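# Shift the large case into the other pallet's free corner

## Task

On the pallet toward the -y end of the track, a large case stands next to two small cases. Carry that large case to the pallet that holds the other three cases and set it in that pallet's vacant corner. You may nudge or move those three cases to free space. The two small cases must finish exactly where they began. No case may overhang the edge of its pallet by more than roughly a finger's width. A case that lands on the floor may be picked up again, but it has to finish lid up. At the end the robot must release everything and back away. The arrangement only counts if it stays in place with no robot holding it.

## Robot and tools

Robot: two UR20-style arms, left_arm and right_arm. Each carries a vacuum tool with four suction cups and rides its own carriage on one shared track. left_rail moves left_arm on the +y half of the track and right_rail moves right_arm on the -y half. The names left and right are labels only; they do not match image sides.

Scene frame: it is fixed to the table. z = 0 is the table top and +z is up. +x is the direction the arms face and +y is toward their left. The track lies along y at x = 0, with y = 0 at its middle. The table starts at x = 0.50 m and covers only y = -0.90 to 0.90 m; outside that the floor is 0.53 m lower. Each arm base sits at x = 0, y = its carriage's position_m, z = 0.04 m. cam_pallet_north views the -y end of the track from above and cam_pallet_south views the +y end; in both, +y runs roughly rightward in the image. The other cameras are cam_high, cam_low, cam_left_wrist and cam_right_wrist, each 504x504.

Tool geometry: the cup point is the centre of the four cup rims, and the cups point along its +z axis. In cup-point axes the cups sit at x = -62 and +62 mm. Channel a's pair is at y = -104.5 mm and channel b's pair at y = +104.5 mm. Each cup is 103 mm across, and together they cover 227 by 312 mm. A grip needs both cups of a channel fully sealed on smooth flat surface. Edges, holes or gaps under a rim leak. Cardboard leaks somewhat. Vacuum compresses the cups by up to about 21 mm.

execute_actions(actions): runs a list of actions in order and returns state and images. An empty list only returns them. Each action is an object with any of the keys rows, steps, until, left_rail and right_rail.
- rows: 1 to 15 rows, each lasting one control step (1/30 s). Every row is one flat list of 16 numbers in [-1, 1], covering both arms. The first 8 are left_arm dx, dy, dz, rx, ry, rz, then left suction_a, suction_b. The next 8 are the same for right_arm.
- dx..rz are offsets, not poses. They are measured from that arm's cup-point pose at the start of the action, along the cup point's own axes. Every row counts from that same start, not from the row before. For the first action in a call, the start is the last reported pose. Scale: 1.0 equals 0.6 m of travel or 180 degrees. rx, ry, rz form one rotation vector.
- Per step, the commanded pose is clipped to within 100 mm and 16 degrees of the measured pose.
- Suction values: above 0.01 turns that channel on and 0 turns it off. The setting persists, so resend the current values to keep a tool unchanged.
- steps: 1 to 450, default 15, and never fewer than the number of rows. After the rows run out, arms continue toward the last row's target, so allow extra steps for long moves.
- until: the action stops early once every listed condition holds. A condition looks like {"right_rail": {"position_status": ["!=", "moving"]}}. Comparisons are =, !=, <, <=, > and >=, and numbers always need one. {"all": {"status": "ended"}} waits until nothing reports moving. {"any": {"status": "ended"}} waits until some running motion finishes.
- left_rail / right_rail: position_m is an absolute carriage position in m along y. left_rail accepts 0.6 to 3 and right_rail accepts -3 to -0.6. speed_m_s is 0.01 to 1, starts at 1 and is kept until changed. {"stop": true} halts a carriage. Acceleration is fixed at 2 m/s2. A carriage counts as arrived within 0.6 mm of its goal. Let a carriage arrive before aiming its arm at scene points; carriage travel adds to the tool's motion. Any out-of-range value or unknown name makes the whole call get rejected.

zoom_image(camera, region): region is [x0, y0, x1, y1] in pixels of that camera's latest image, with the origin at the top-left. It may be at most 504 by 504. read_manual(section): returns licence text only. finished_scene(scene): ends scene 1 or 2 for good; call it only once the goal holds by itself.

Reading results: each arm's end_effector_position (m) and end_effector_quat_wxyz are given in the scene frame, along with velocities. Printed positions may be a little off, more so at long reach. Joint positions/velocities list, per arm: rail, shoulder pan, shoulder lift, elbow, wrist 1, wrist 2, wrist 3. Hand target is the pose each arm is heading for. suction_measured_a/b run 0 to 1: near 0 means no seal, 0.83 or more means airtight, and it takes about 1.3 s to settle. part_present turns 1 above 0.09 and back to 0 below 0.07. Wrist force and torque are given in end-effector axes; they are noisy, offset and saturate near 200 N. "pose unreachable" means the clearance check changed or blocked an arm command. position_status is one of moving, done, contact_stop, time_out, stopped, stopped_with_arm or stopped_for_other_arm. position_answer is taken or not_taken. After a stop or refusal, give the arm a motion it can follow, or move the arms apart, then resend position_m.

Handling: build speed gradually, adding about 0.01 per row. Moving fast or gripping off-centre can shed the case. Let suction settle before lifting. To release, lower in tiny steps until the case touches its support. Then, in a single action, switch both channels off and pull the tool straight back. Never let the arms or anything they hold strike or press on each other. For a handover, set the case down, turn off the giver's suction before the receiver's, and lift the giver clear. A contact force of 400 N, or joint torque at its limit (wrist joints 96.3 N m), stops that arm for 10 s. Do not shove the carriages into obstacles. Do not knock anything off the work area.

Each tool is called as a command line: name --argument value for each argument, lists and objects as JSON in quotes; but a table of rows of numbers goes row by row, as --pt "numbers of a row", without its own name.

## Session

execute_actions --actions '[]'

Scene clock: 0.00 s.
left_arm: end_effector_position=(+0.8504, +1.6809, +0.4402) suction_measured_a=0.01 part_present_a=0 suction_measured_b=0.01 part_present_b=0 end_effector_quat_wxyz=(+0.000, +0.001, +1.000, +0.001) end_effector_velocity=(+0.000, -0.000, -0.000) end_effector_angular_velocity=(+0.000, +0.000, -0.000) | right_arm: end_effector_position=(+0.8503, -2.9220, +0.4408) suction_measured_a=0.00 part_present_a=0 suction_measured_b=0.00 part_present_b=0 end_effector_quat_wxyz=(+0.001, -0.000, +1.000, +0.001) end_effector_velocity=(-0.000, +0.000, +0.000) end_effector_angular_velocity=(-0.000, -0.000, +0.000)
Joint positions: left_arm=[ 1.681 -0.239 -1.498  2.091 -2.165 -1.569  1.333] | right_arm=[-2.921 -0.24  -1.499  2.092 -2.166 -1.569  1.331]
Joint velocities: left_arm=[ 0. -0.  0. -0.  0. -0. -0.] | right_arm=[ 0.  0. -0.  0. -0. -0.  0.]
Wrist force (N, on the end effector, along its own x y z axes, offset not removed): no reading
Wrist torque (N m, same axes, about the end effector's origin, offset not removed): no reading
Hand target (left_arm): +0.850, +1.681, +0.440; +0.000, +0.001, +1.000, +0.001
Hand target (right_arm): +0.850, -2.922, +0.441; +0.001, -0.000, +1.000, +0.001
left_rail: position_m=1.681 position_m_goal=1.681 speed_m_s=1.00 position_status=done position_answer=taken refusals=0
right_rail: position_m=-2.921 position_m_goal=-2.921 speed_m_s=1.00 position_status=done position_answer=taken refusals=0

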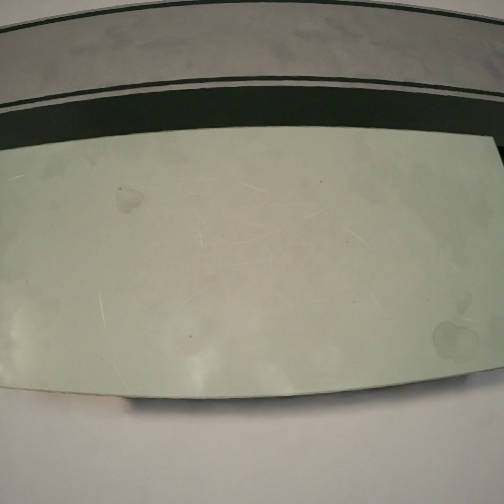

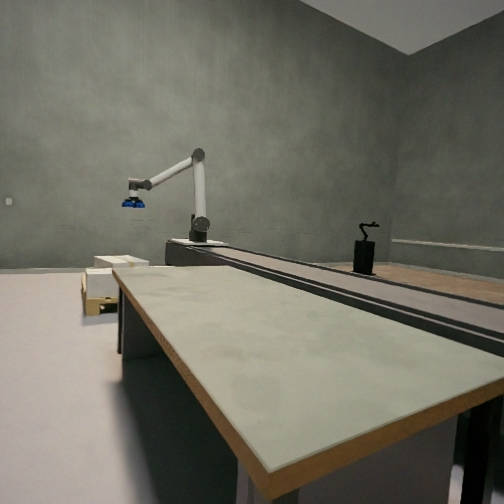

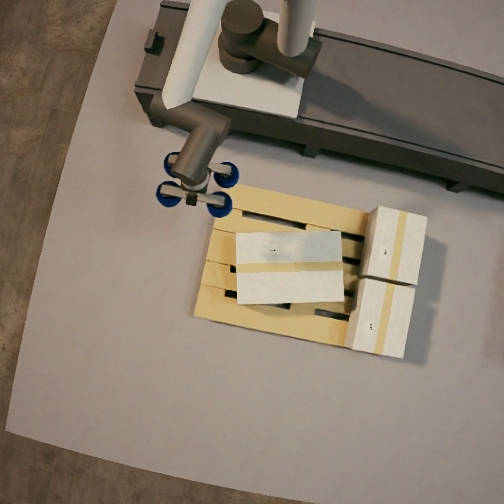

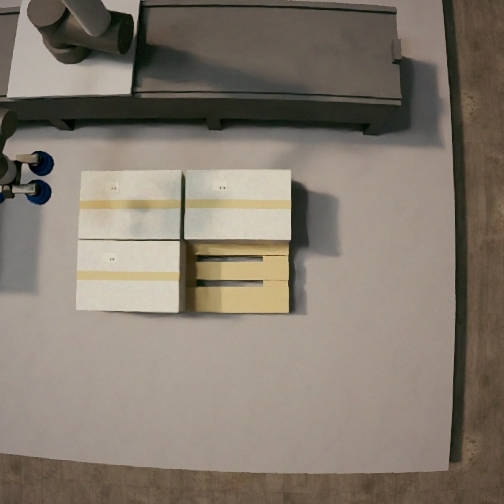

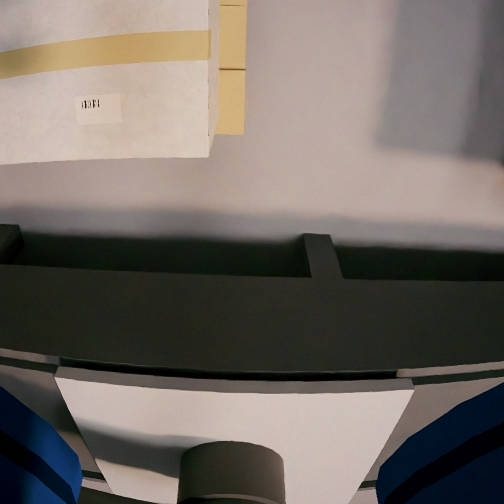

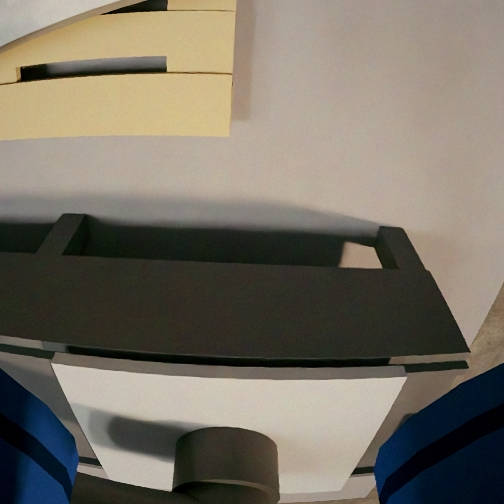

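zoom_image --camera "cam_pallet_north" --region '[140, 130, 450, 380]'

zoom_image --camera "cam_pallet_south" --region '[50, 140, 330, 340]'

Region (140, 130, 450, 380) of cam_pallet_north's 504x504 image, scaled by 1.626, with more detail than that image has; it fills the top 406 rows of this view, and the rest is white.

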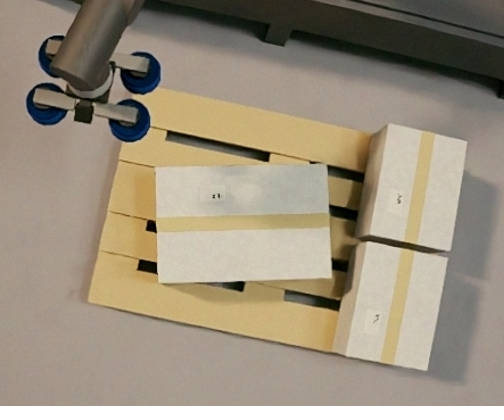

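Region (50, 140, 330, 340) of cam_pallet_south's 504x504 image, scaled by 1.800, with more detail than that image has; it fills the top 360 rows of this view, and the rest is white.

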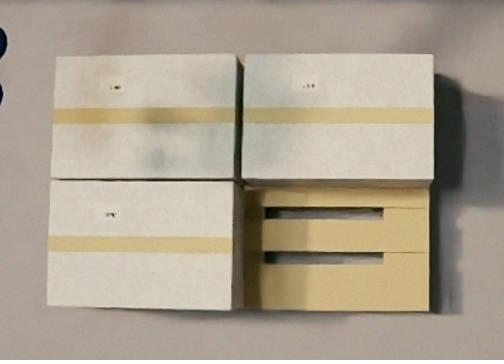

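execute_actions --actions '[{"left_rail":{"position_m":2.5},"right_rail":{"position_m":-2.45},"rows":[[-0.02,0,0,0,-0.01,0,0,0,-0.01,0,0.01,0,0,-0.005,0,0],[-0.05,0,0,0,-0.02,0,0,0,-0.03,0,0.03,0,0,-0.01,0,0],[-0.1,0,0,0,-0.04,0,0,0,-0.06,0,0.06,0,0,-0.02,0,0],[-0.16,0,0,0,-0.06,0,0,0,-0.1,0,0.1,0,0,-0.03,0,0],[-0.6,0,0,0,-0.183,0,0,0,-0.4,0,0.3,0,0,-0.075,0,0]],"steps":60}]'

Scene clock: 23.60 s.
left_arm: end_effector_position=(+1.2103, +2.5000, +0.4402) suction_measured_a=0.01 part_present_a=0 suction_measured_b=0.01 part_present_b=0 end_effector_quat_wxyz=(+0.284, +0.000, +0.959, +0.001) end_effector_velocity=(+0.000, -0.000, -0.000) end_effector_angular_velocity=(+0.000, +0.000, +0.000) | right_arm: end_effector_position=(+1.0904, -2.4510, +0.2610) suction_measured_a=0.00 part_present_a=0 suction_measured_b=0.00 part_present_b=0 end_effector_quat_wxyz=(+0.001, -0.118, +0.993, +0.000) end_effector_velocity=(-0.000, +0.000, -0.000) end_effector_angular_velocity=(+0.000, +0.000, +0.000)
Joint positions: left_arm=[ 2.5   -0.192 -1.161  1.863 -2.839 -1.465  1.41 ] | right_arm=[-2.45  -0.187 -1.112  1.868 -2.329 -1.569  1.148]
Joint velocities: left_arm=[ 0.  0.  0. -0.  0.  0. -0.] | right_arm=[ 0.  0.  0. -0. -0. -0. -0.]
Wrist force (N, on the end effector, along its own x y z axes, offset not removed): left_arm=[-1.5 -5.4 -1.8] | right_arm=[2.5 -8.4 -1.9]
Wrist torque (N m, same axes, about the end effector's origin, offset not removed): left_arm=[-0.83 0.06 0.05] | right_arm=[-1.31 -0.18 0.38]
Hand target (left_arm): +1.210, +2.500, +0.440; +0.284, +0.000, +0.959, +0.001
Hand target (right_arm): +1.090, -2.451, +0.261; +0.001, -0.118, +0.993, +0.000
Off the commanded pose (left_arm): 0.000 m, 0 deg.
Off the commanded pose (right_arm): 0.001 m, 0 deg.
left_rail: position_m=2.500 position_m_goal=2.500 speed_m_s=1.00 position_status=done position_answer=taken refusals=0
right_rail: position_m=-2.450 position_m_goal=-2.450 speed_m_s=1.00 position_status=done position_answer=taken refusals=0

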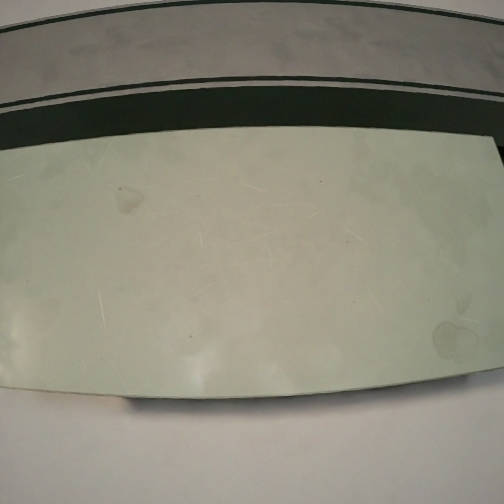

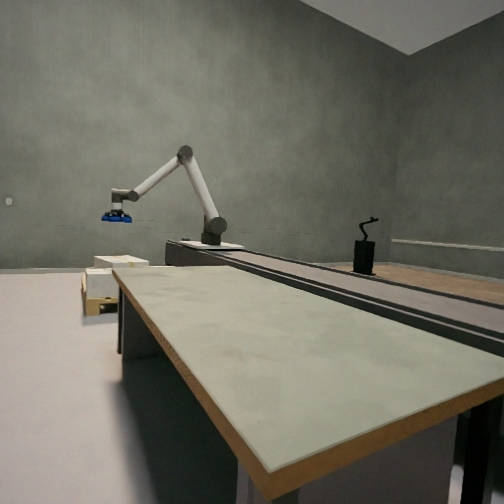

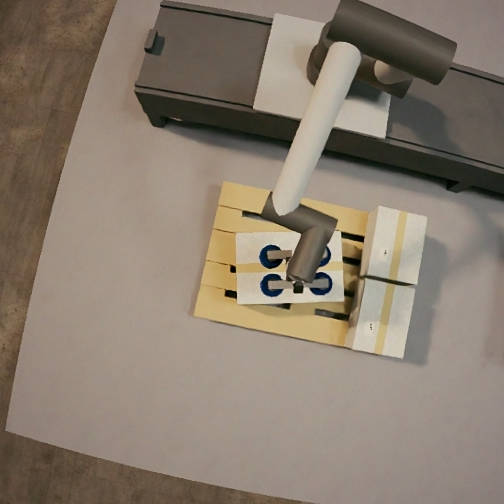

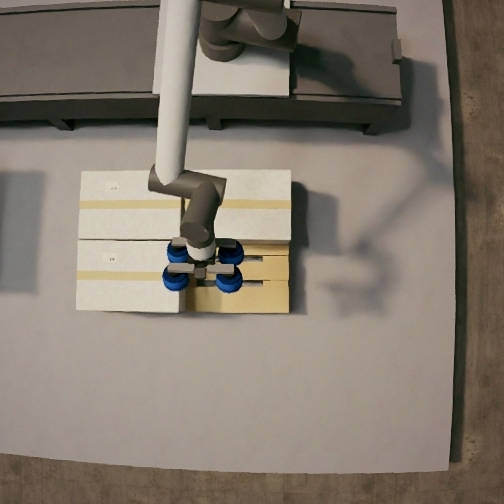

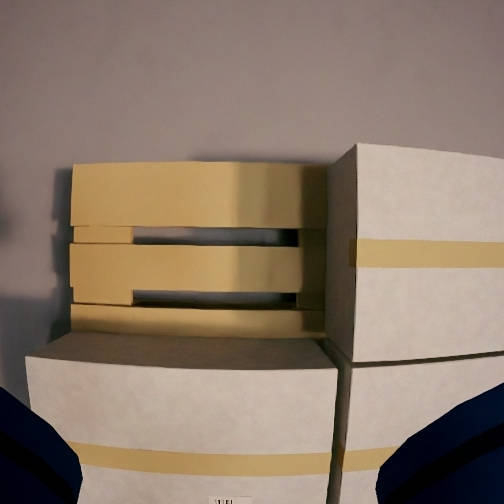

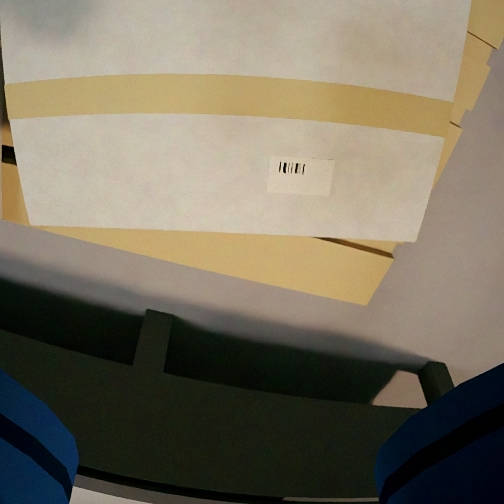

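zoom_image --camera "cam_left_wrist" --region '[10, 130, 390, 400]'

zoom_image --camera "cam_pallet_north" --region '[200, 190, 380, 340]'

Region (10, 130, 390, 400) of cam_left_wrist's 504x504 image, scaled by 1.326, with more detail than that image has; it fills the top 358 rows of this view, and the rest is white.

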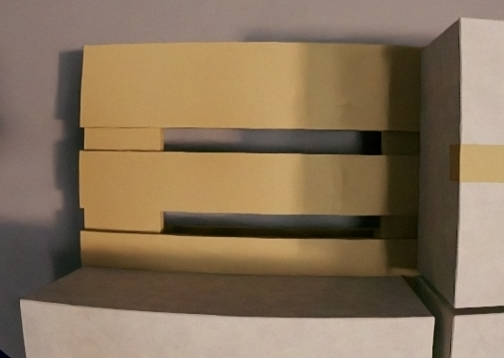

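Region (200, 190, 380, 340) of cam_pallet_north's 504x504 image, scaled by 2.800, with more detail than that image has.

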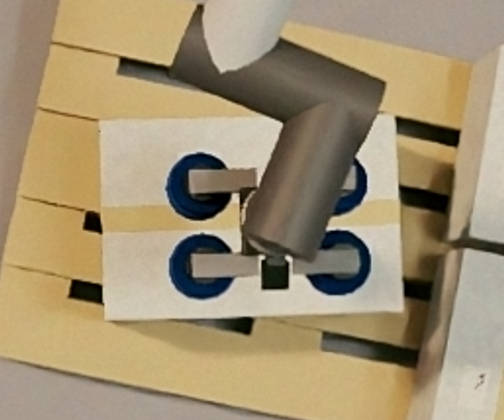

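execute_actions --actions '[{"left_rail":{"position_m":1.25},"rows":[[0.01,0,-0.01,0,0.005,0,0,0,0,0,0.02,0,0,0,0,0],[0.03,0,-0.03,0,0.015,0,0,0,0.005,0,0.05,0,0,0,0,0],[0.06,0,-0.06,0,0.03,0,0,0,0.01,0,0.1,0,0,0,0,0],[0.1,0,-0.1,0,0.05,0,0,0,0.015,0,0.16,0,0,0,0,0],[0.379,0,-0.365,0,0.183,0,0,0,0.05,0,0.585,0,0,0,0,0]],"steps":45}]'

zoom_image --camera "cam_pallet_north" --region '[200, 190, 380, 340]'

Scene clock: 56.87 s.
left_arm: end_effector_position=(+0.9005, +1.3268, +0.5003) suction_measured_a=0.01 part_present_a=0 suction_measured_b=0.01 part_present_b=0 end_effector_quat_wxyz=(+0.000, +0.001, +1.000, +0.001) end_effector_velocity=(-0.000, -0.557, +0.000) end_effector_angular_velocity=(+0.000, +0.000, +0.000) | right_arm: end_effector_position=(+1.0615, -2.4580, -0.0899) suction_measured_a=0.00 part_present_a=0 suction_measured_b=0.00 part_present_b=0 end_effector_quat_wxyz=(+0.001, -0.118, +0.993, +0.000) end_effector_velocity=(-0.000, -0.000, -0.000) end_effector_angular_velocity=(+0.000, +0.000, -0.000)
Joint positions: left_arm=[ 1.327 -0.226 -1.481  1.976 -2.066 -1.569  1.347] | right_arm=[-2.45  -0.199 -0.771  1.971 -2.773 -1.569  1.136]
Joint velocities: left_arm=[-0.557 -0.    -0.     0.     0.     0.    -0.   ] | right_arm=[ 0. -0.  0. -0. -0.  0.  0.]
Wrist force (N, on the end effector, along its own x y z axes, offset not removed): left_arm=[-1.2 -10.5 -1.3] | right_arm=[2.0 -8.5 -2.8]
Wrist torque (N m, same axes, about the end effector's origin, offset not removed): left_arm=[-1.36 0.04 -0.02] | right_arm=[-1.18 -0.18 0.35]
Hand target (left_arm): +0.900, +1.305, +0.500; +0.000, +0.001, +1.000, +0.001
Hand target (right_arm): +1.061, -2.458, -0.090; +0.001, -0.118, +0.993, +0.000
Off the commanded pose (left_arm): 0.000 m, 0 deg.
Off the commanded pose (right_arm): 0.001 m, 0 deg.
left_rail: position_m=1.327 position_m_goal=1.250 speed_m_s=1.00 position_status=moving position_answer=taken refusals=0
right_rail: position_m=-2.450 position_m_goal=-2.450 speed_m_s=1.00 position_status=done position_answer=taken refusals=0

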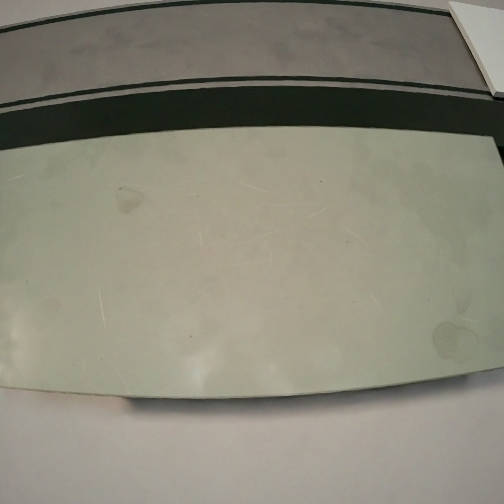

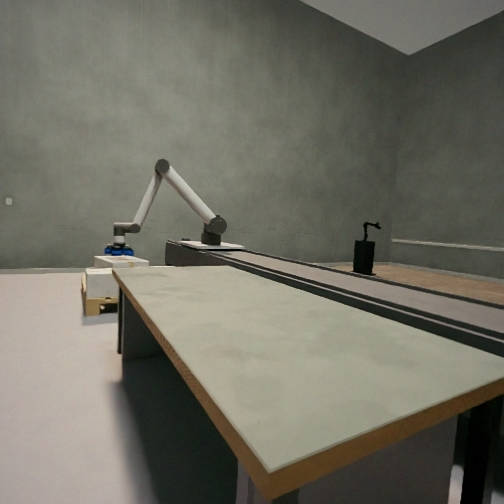

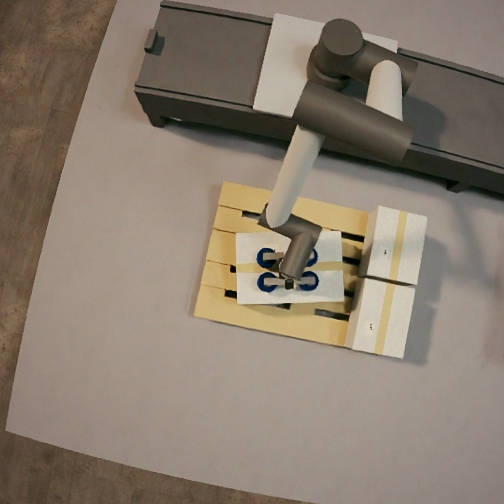

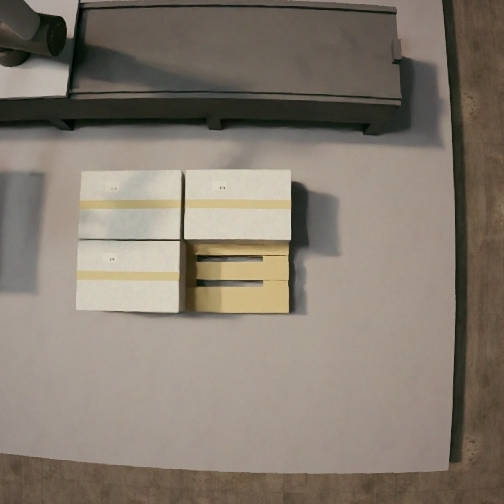

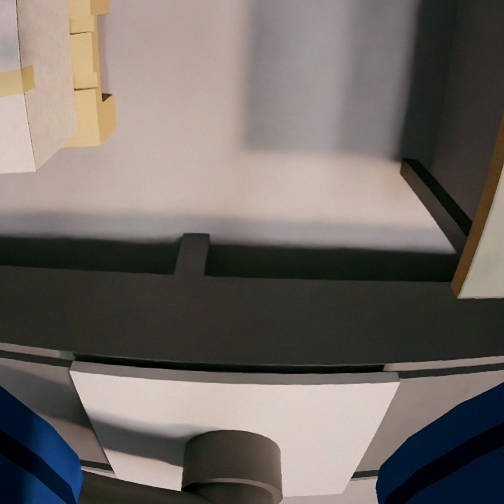

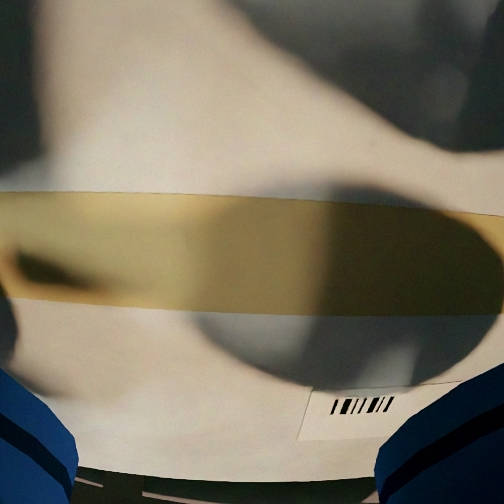

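Region (200, 190, 380, 340) of cam_pallet_north's 504x504 image, scaled by 2.800, with more detail than that image has.

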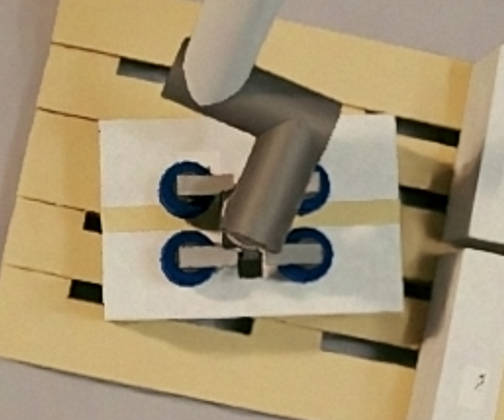

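execute_actions --actions '[{"rows":[[0,0,0,0,0,0,0,0,0.005,0.004,0.01,0,0,0,0,0],[0,0,0,0,0,0,0,0,0.01,0.008,0.02,0,0,0,0,0],[0,0,0,0,0,0,0,0,0.02,0.016,0.035,0,0,0,0,0],[0,0,0,0,0,0,0,0,0.03,0.025,0.05,0,0,0,0,0],[0,0,0,0,0,0,0,0,0.03,0.025,0.06,0,0,0,0,0],[0,0,0,0,0,0,0,0,0.03,0.025,0.07,0,0,0,0,0],[0,0,0,0,0,0,0,0,0.03,0.025,0.08,0,0,0,0,0]],"steps":15}]'

zoom_image --camera "cam_pallet_north" --region '[200, 190, 380, 340]'

Scene clock: 74.13 s.
left_arm: end_effector_position=(+0.9005, +1.2502, +0.5003) suction_measured_a=0.01 part_present_a=0 suction_measured_b=0.01 part_present_b=0 end_effector_quat_wxyz=(+0.000, +0.001, +1.000, +0.001) end_effector_velocity=(+0.000, -0.000, -0.000) end_effector_angular_velocity=(+0.000, +0.000, -0.000) | right_arm: end_effector_position=(+1.0408, -2.4479, -0.1362) suction_measured_a=0.00 part_present_a=0 suction_measured_b=0.00 part_present_b=0 end_effector_quat_wxyz=(+0.001, -0.118, +0.993, +0.000) end_effector_velocity=(-0.003, +0.002, -0.017) end_effector_angular_velocity=(-0.001, -0.003, +0.000)
Joint positions: left_arm=[ 1.25  -0.225 -1.481  1.976 -2.066 -1.569  1.347] | right_arm=[-2.45  -0.193 -0.725  1.995 -2.842 -1.569  1.142]
Joint velocities: left_arm=[ 0. -0.  0.  0. -0.  0. -0.] | right_arm=[ 0.     0.002  0.02   0.002 -0.025 -0.     0.002]
Wrist force (N, on the end effector, along its own x y z axes, offset not removed): left_arm=[-0.6 -5.7 -2.3] | right_arm=[2.6 -6.1 -3.9]
Wrist torque (N m, same axes, about the end effector's origin, offset not removed): left_arm=[-0.92 0.10 0.00] | right_arm=[-0.95 -0.20 0.36]
Hand target (left_arm): +0.901, +1.250, +0.500; +0.000, +0.001, +1.000, +0.001
Hand target (right_arm): +1.041, -2.448, -0.138; +0.001, -0.118, +0.993, +0.000
Off the commanded pose (left_arm): 0.000 m, 0 deg.
Off the commanded pose (right_arm): 0.002 m, 0 deg.
left_rail: position_m=1.250 position_m_goal=1.250 speed_m_s=1.00 position_status=done position_answer=taken refusals=0
right_rail: position_m=-2.450 position_m_goal=-2.450 speed_m_s=1.00 position_status=done position_answer=taken refusals=0

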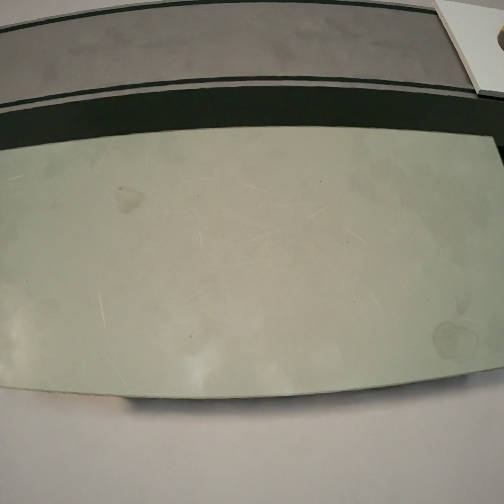

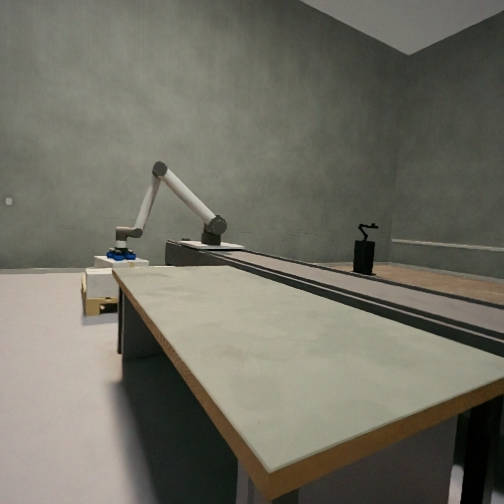

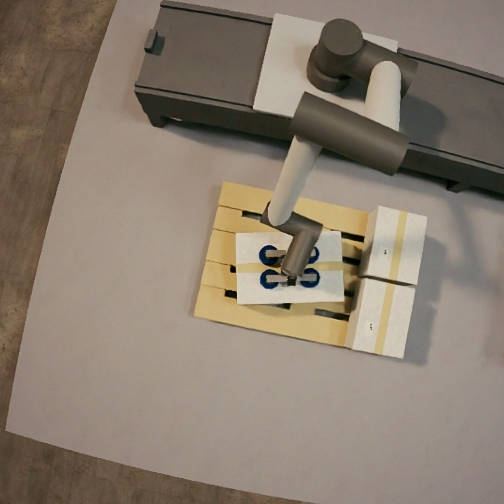

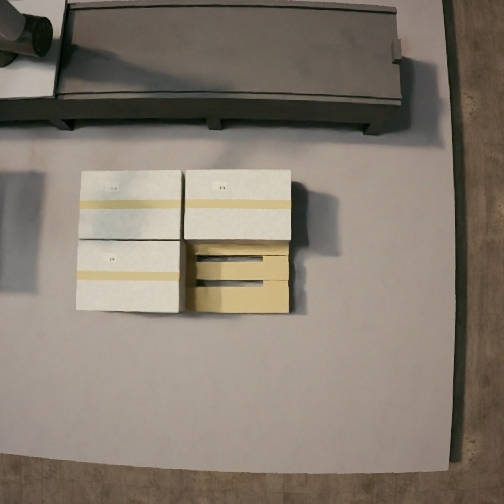

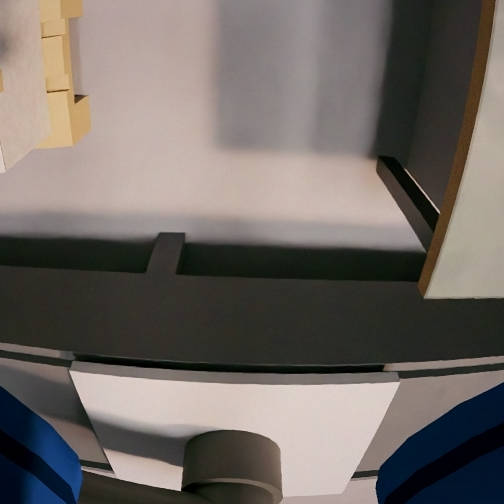

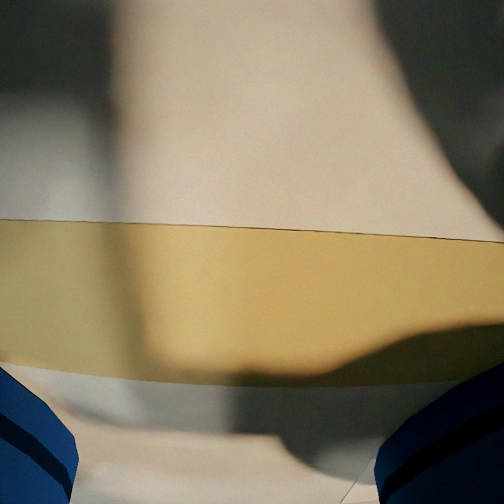

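Region (200, 190, 380, 340) of cam_pallet_north's 504x504 image, scaled by 2.800, with more detail than that image has.

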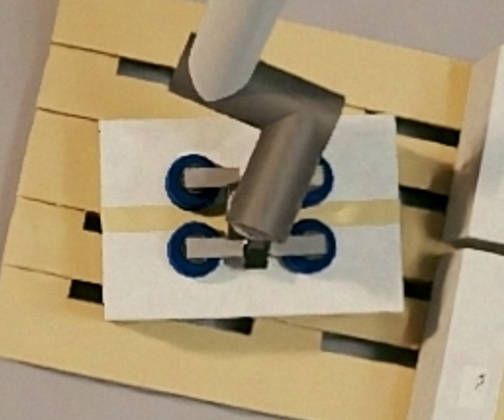

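execute_actions --actions '[{"rows":[[0,0,0,0,0,0,0,0,0,0,0.006,0,0,0,1,1],[0,0,0,0,0,0,0,0,0,0,0.01,0,0,0,1,1],[0,0,0,0,0,0,0,0,0,0,0.014,0,0,0,1,1],[0,0,0,0,0,0,0,0,0,0,0.018,0,0,0,1,1],[0,0,0,0,0,0,0,0,0,0,0.022,0,0,0,1,1],[0,0,0,0,0,0,0,0,0,0,0.026,0,0,0,1,1],[0,0,0,0,0,0,0,0,0,0,0.03,0,0,0,1,1],[0,0,0,0,0,0,0,0,0,0,0.034,0,0,0,1,1]],"steps":15}]'

Scene clock: 79.50 s.
left_arm: end_effector_position=(+0.9005, +1.2501, +0.5003) suction_measured_a=0.01 part_present_a=0 suction_measured_b=0.01 part_present_b=0 end_effector_quat_wxyz=(+0.000, +0.001, +1.000, +0.001) end_effector_velocity=(-0.000, +0.000, +0.000) end_effector_angular_velocity=(+0.000, -0.000, +0.000) | right_arm: end_effector_position=(+1.0407, -2.4478, -0.1559) suction_measured_a=0.86 part_present_a=1 suction_measured_b=0.86 part_present_b=1 end_effector_quat_wxyz=(+0.001, -0.118, +0.993, +0.001) end_effector_velocity=(+0.001, -0.001, -0.008) end_effector_angular_velocity=(-0.001, -0.002, +0.000)
Joint positions: left_arm=[ 1.25  -0.226 -1.481  1.976 -2.066 -1.569  1.347] | right_arm=[-2.45  -0.193 -0.701  1.99  -2.862 -1.569  1.142]
Joint velocities: left_arm=[ 0.  0. -0. -0.  0.  0.  0.] | right_arm=[ 0.    -0.     0.011 -0.003 -0.009 -0.001 -0.   ]
Wrist force (N, on the end effector, along its own x y z axes, offset not removed): left_arm=[-2.9 -4.7 -2.4] | right_arm=[0.1 -8.7 9.9]
Wrist torque (N m, same axes, about the end effector's origin, offset not removed): left_arm=[-0.88 0.31 -0.03] | right_arm=[-5.84 0.36 0.23]
Hand target (left_arm): +0.900, +1.250, +0.500; +0.000, +0.001, +1.000, +0.001
Hand target (right_arm): +1.041, -2.448, -0.157; +0.001, -0.118, +0.993, +0.000
Off the commanded pose (left_arm): 0.000 m, 0 deg.
Off the commanded pose (right_arm): 0.001 m, 0 deg.
left_rail: position_m=1.250 position_m_goal=1.250 speed_m_s=1.00 position_status=done position_answer=taken refusals=0
right_rail: position_m=-2.450 position_m_goal=-2.450 speed_m_s=1.00 position_status=done position_answer=taken refusals=0

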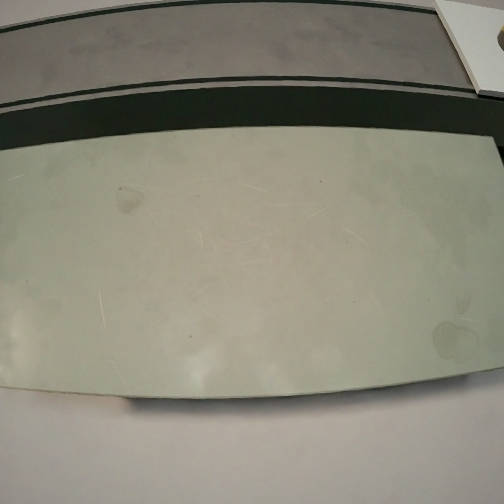

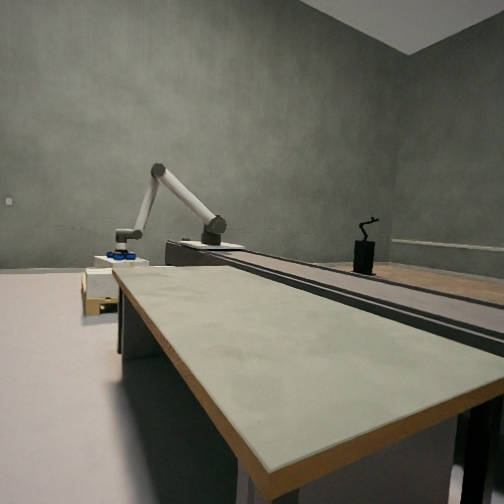

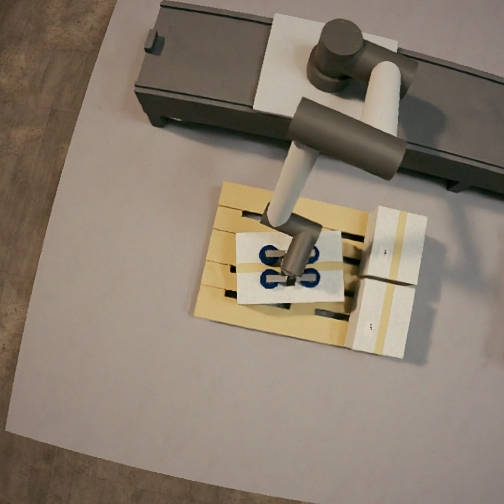

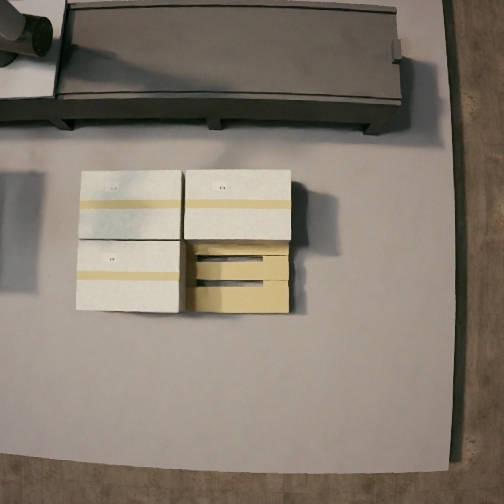

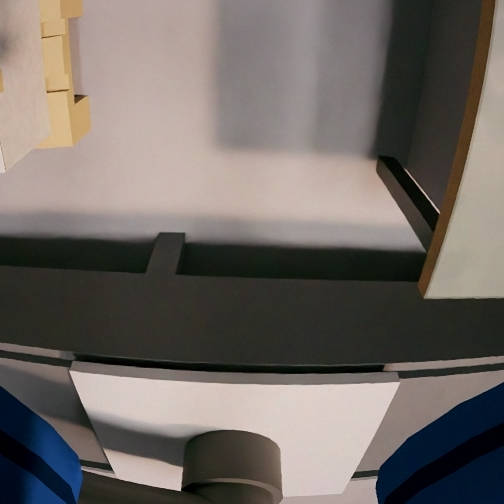

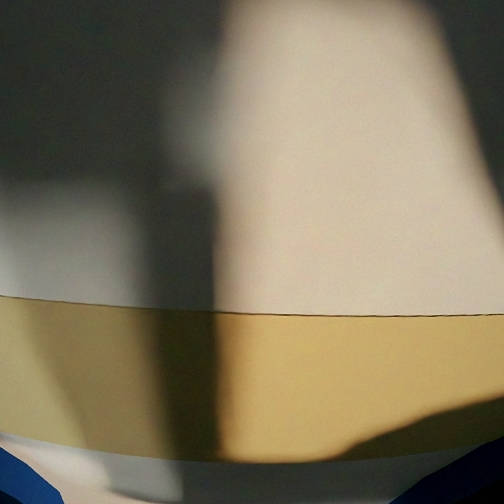

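execute_actions --actions '[{"rows":[[0,0,0,0,0,0,0,0,0,0,-0.005,0,0,0,1,1],[0,0,0,0,0,0,0,0,0,0,-0.015,0,0,0,1,1],[0,0,0,0,0,0,0,0,0,0,-0.03,0,0,0,1,1],[0,0,0,0,0,0,0,0,0,0,-0.05,0,0,0,1,1],[0,0,0,0,0,0,0,0,0,0,-0.075,0,0,0,1,1],[0,0,0,0,0,0,0,0,0,0,-0.105,0,0,0,1,1],[0,0,0,0,0,0,0,0,0,0,-0.14,0,0,0,1,1],[0,0,0,0,0,0,0,0,0,0,-0.18,0,0,0,1,1],[0,0,0,0,0,0,0,0,0,0,-0.22,0,0,0,1,1],[0,0,0,0,0,0,0,0,0,0,-0.26,0,0,0,1,1],[0,0,0,0,0,0,0,0,0,0,-0.78,0,0,0,1,1]],"steps":36},{"right_rail":{"position_m":-0.6},"rows":[[0,0,0,0,0,0,0,0,0,0.005,0,0,0,0.002,1,1],[0,0,0,0,0,0,0,0,0,0.01,0,0,0,0.005,1,1],[0,0,0,0,0,0,0,0,0,0.02,0,0,0,0.01,1,1],[0,0,0,0,0,0,0,0,0,0.03,0,0,0,0.015,1,1],[0,0,0,0,0,0,0,0,0,0.045,0,0,0,0.02,1,1],[0,0,0,0,0,0,0,0,0,0.06,0,0,0,0.025,1,1],[0,0,0,0,0,0,0,0,0,0.08,0,0,0,0.03,1,1],[0,0,0,0,0,0,0,0,0,0.10,0,0,0,0.035,1,1],[0,0,0,0,0,0,0,0,0,0.125,0,0,0,0.04,1,1],[0,0,0,0,0,0,0,0,0,0.15,0,0,0,0.045,1,1],[0,0,0,0,0,0,0,0,0,0.18,0,0,0,0.05,1,1],[0,0,0,0,0,0,0,0,0,0.21,0,0,0,0.055,1,1],[0,0,0,0,0,0,0,0,0,0.24,0,0,0,0.06,1,1],[0,0,0,0,0,0,0,0,0,0.27,0,0,0,0.065,1,1],[0,0,0,0,0,0,0,0,0.013,0.945,0,0,0,0.0753,1,1]],"steps":90,"until":{"right_rail":{"position_status":["!=","moving"]}}}]'

Scene clock: 98.17 s.
left_arm: end_effector_position=(+0.9005, +1.2501, +0.5003) suction_measured_a=0.01 part_present_a=0 suction_measured_b=0.01 part_present_b=0 end_effector_quat_wxyz=(+0.000, +0.001, +1.000, +0.001) end_effector_velocity=(+0.000, -0.000, -0.000) end_effector_angular_velocity=(+0.000, +0.000, -0.000) | right_arm: end_effector_position=(+0.9013, -0.0474, +0.3078) suction_measured_a=0.89 part_present_a=1 suction_measured_b=0.89 part_present_b=1 end_effector_quat_wxyz=(+0.001, +0.000, +1.000, +0.001) end_effector_velocity=(+0.000, -0.002, -0.000) end_effector_angular_velocity=(-0.006, -0.000, -0.000)
Joint positions: left_arm=[ 1.25  -0.226 -1.481  1.976 -2.066 -1.569  1.347] | right_arm=[-0.6    0.358 -1.181  1.897 -2.289 -1.57   1.93 ]
Joint velocities: left_arm=[ 0. -0.  0. -0. -0. -0. -0.] | right_arm=[ 0.    -0.    -0.     0.     0.002 -0.006 -0.   ]
Wrist force (N, on the end effector, along its own x y z axes, offset not removed): left_arm=[-1.6 -4.4 -2.1] | right_arm=[4.4 6.6 9.4]
Wrist torque (N m, same axes, about the end effector's origin, offset not removed): left_arm=[-0.76 0.23 0.10] | right_arm=[-6.89 0.17 0.33]
Hand target (left_arm): +0.900, +1.250, +0.500; +0.000, +0.001, +1.000, +0.001
Hand target (right_arm): +0.901, -0.048, +0.308; +0.001, +0.000, +1.000, +0.001
Off the commanded pose (left_arm): 0.000 m, 0 deg.
Off the commanded pose (right_arm): 0.001 m, 0 deg.
left_rail: position_m=1.250 position_m_goal=1.250 speed_m_s=1.00 position_status=done position_answer=taken refusals=0
right_rail: position_m=-0.600 position_m_goal=-0.600 speed_m_s=1.00 position_status=done position_answer=taken refusals=0

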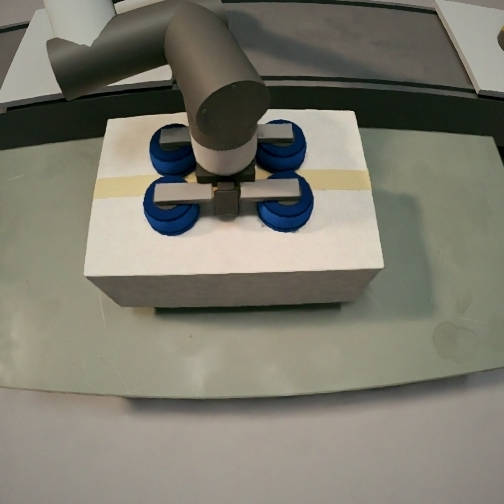

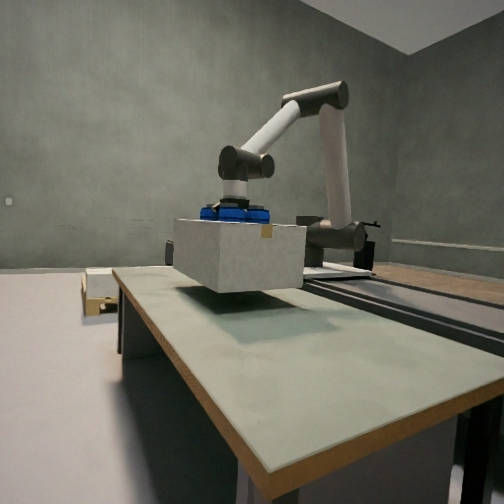

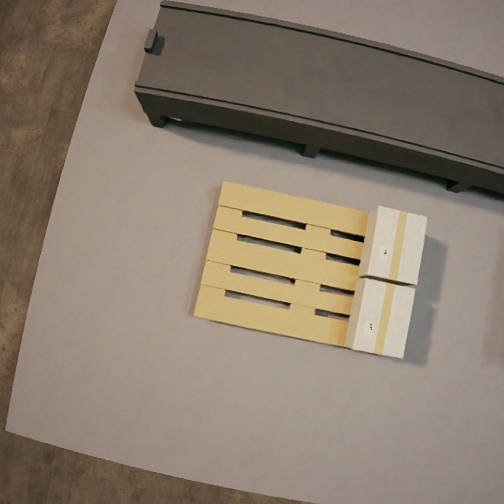

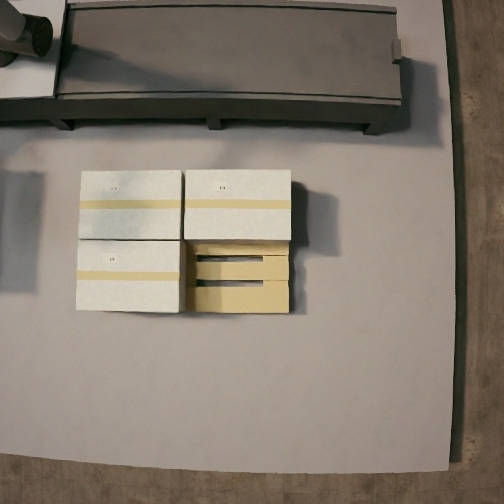

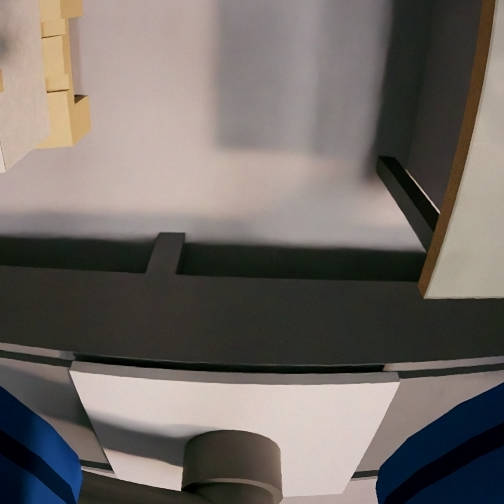

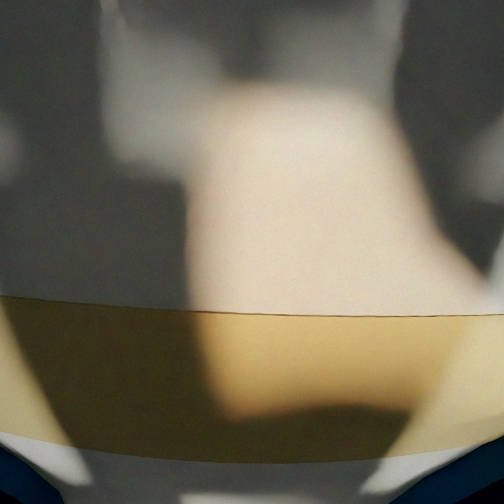

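execute_actions --actions '[{"rows":[[0,-0.01,0,0,0,0,0,0,0,0,0.005,0,0,0,1,1],[0,-0.03,0,0,0,0,0,0,0,0,0.015,0,0,0,1,1],[0,-0.06,0,0,0,0,0,0,0,0,0.03,0,0,0,1,1],[0,-0.1,0,0,0,0,0,0,0,0,0.045,0,0,0,1,1],[0,-0.15,0,0,0,0,0,0,0,0,0.06,0,0,0,1,1],[0,-0.2,0,0,0,0,0,0,0,0,0.075,0,0,0,1,1],[0,-0.25,0,0,0,0,0,0,0,0,0.09,0,0,0,1,1],[0,-0.3,0,0,0,0,0,0,0,0,0.10,0,0,0,1,1],[0,-0.35,0,0,0,0,0,0,0,0,0.11,0,0,0,1,1],[0,-0.4,0,0,0,0,0,0,0,0,0.117,0,0,0,1,1],[0,-0.83,0,0,0,0,0,0,0,0,0.122,0,0,0,1,1]],"steps":22}]'

zoom_image --camera "cam_low" --region '[150, 200, 330, 340]'

Scene clock: 108.00 s.
left_arm: end_effector_position=(+0.8944, +0.9102, +0.5010) suction_measured_a=0.01 part_present_a=0 suction_measured_b=0.01 part_present_b=0 end_effector_quat_wxyz=(+0.000, +0.002, +1.000, -0.001) end_effector_velocity=(-0.008, -0.574, +0.000) end_effector_angular_velocity=(+0.001, -0.003, -0.001) | right_arm: end_effector_position=(+0.9014, -0.0475, +0.2352) suction_measured_a=0.89 part_present_a=1 suction_measured_b=0.89 part_present_b=1 end_effector_quat_wxyz=(+0.001, +0.000, +1.000, +0.001) end_effector_velocity=(+0.001, +0.000, -0.005) end_effector_angular_velocity=(+0.000, -0.001, -0.000)
Joint positions: left_arm=[ 1.25  -0.575 -1.418  1.903 -2.057 -1.571  1.001] | right_arm=[-0.6    0.358 -1.119  1.931 -2.386 -1.57   1.93 ]
Joint velocities: left_arm=[ 0.    -0.52   0.217 -0.261  0.042  0.004 -0.519] | right_arm=[ 0.    -0.     0.005  0.002 -0.008 -0.    -0.   ]
Wrist force (N, on the end effector, along its own x y z axes, offset not removed): left_arm=[-0.4 -5.3 -1.4] | right_arm=[1.1 -8.7 9.4]
Wrist torque (N m, same axes, about the end effector's origin, offset not removed): left_arm=[-0.89 -0.06 0.01] | right_arm=[-5.85 0.48 0.32]
Hand target (left_arm): +0.891, +0.834, +0.501; +0.001, +0.002, +1.000, -0.001
Hand target (right_arm): +0.901, -0.048, +0.235; +0.001, +0.000, +1.000, +0.001
Off the commanded pose (left_arm): 0.158 m, 0 deg; position clipped at the last step of the last action.
Off the commanded pose (right_arm): 0.001 m, 0 deg.
left_rail: position_m=1.250 position_m_goal=1.250 speed_m_s=1.00 position_status=done position_answer=taken refusals=0
right_rail: position_m=-0.600 position_m_goal=-0.600 speed_m_s=1.00 position_status=done position_answer=taken refusals=0

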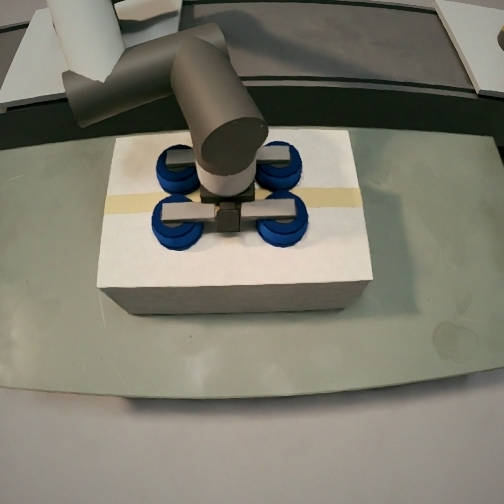

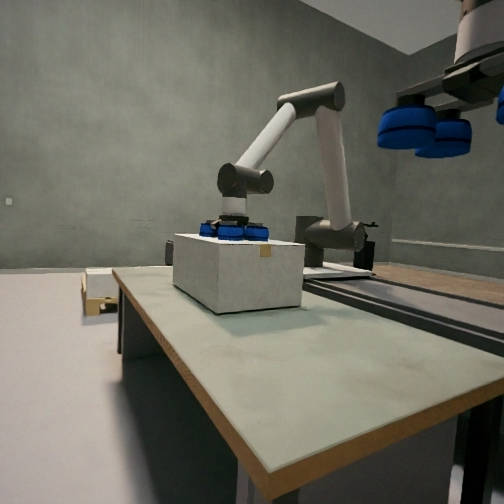

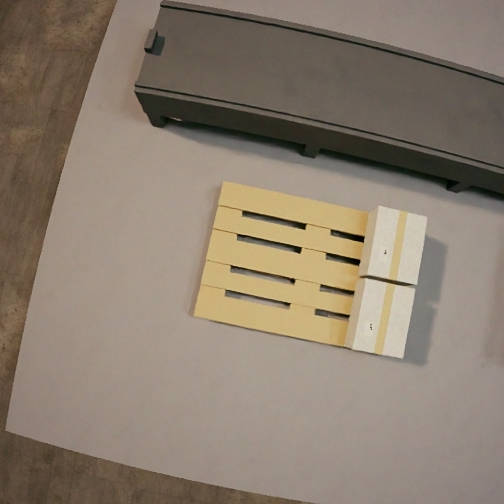

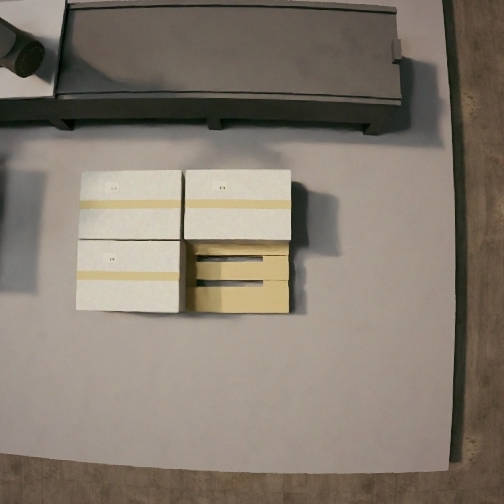

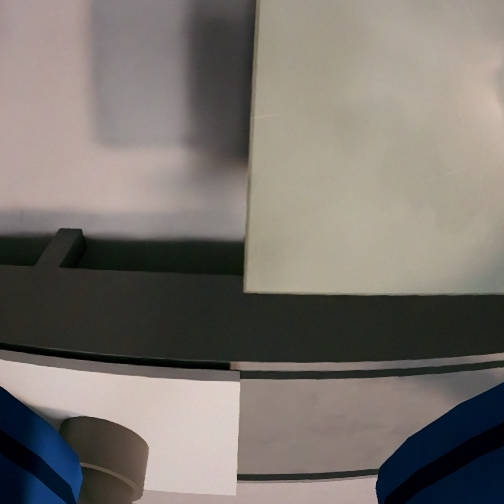

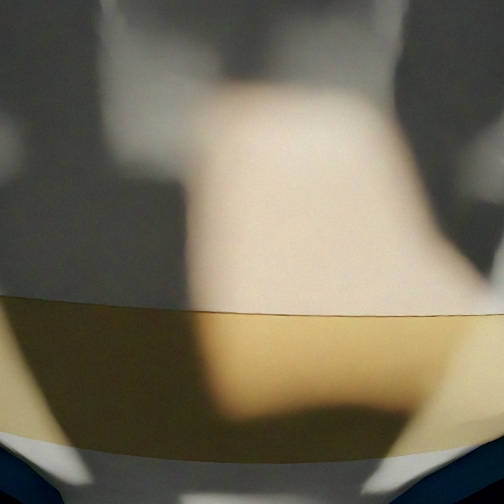

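Region (150, 200, 330, 340) of cam_low's 504x504 image, scaled by 2.800, with more detail than that image has.

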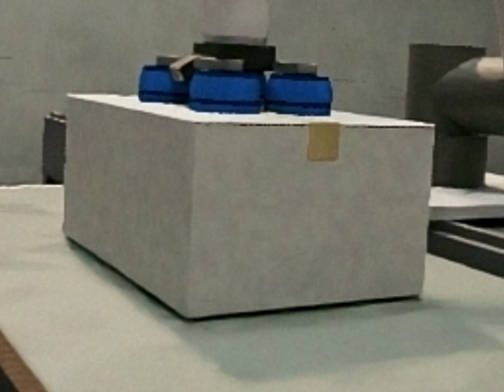

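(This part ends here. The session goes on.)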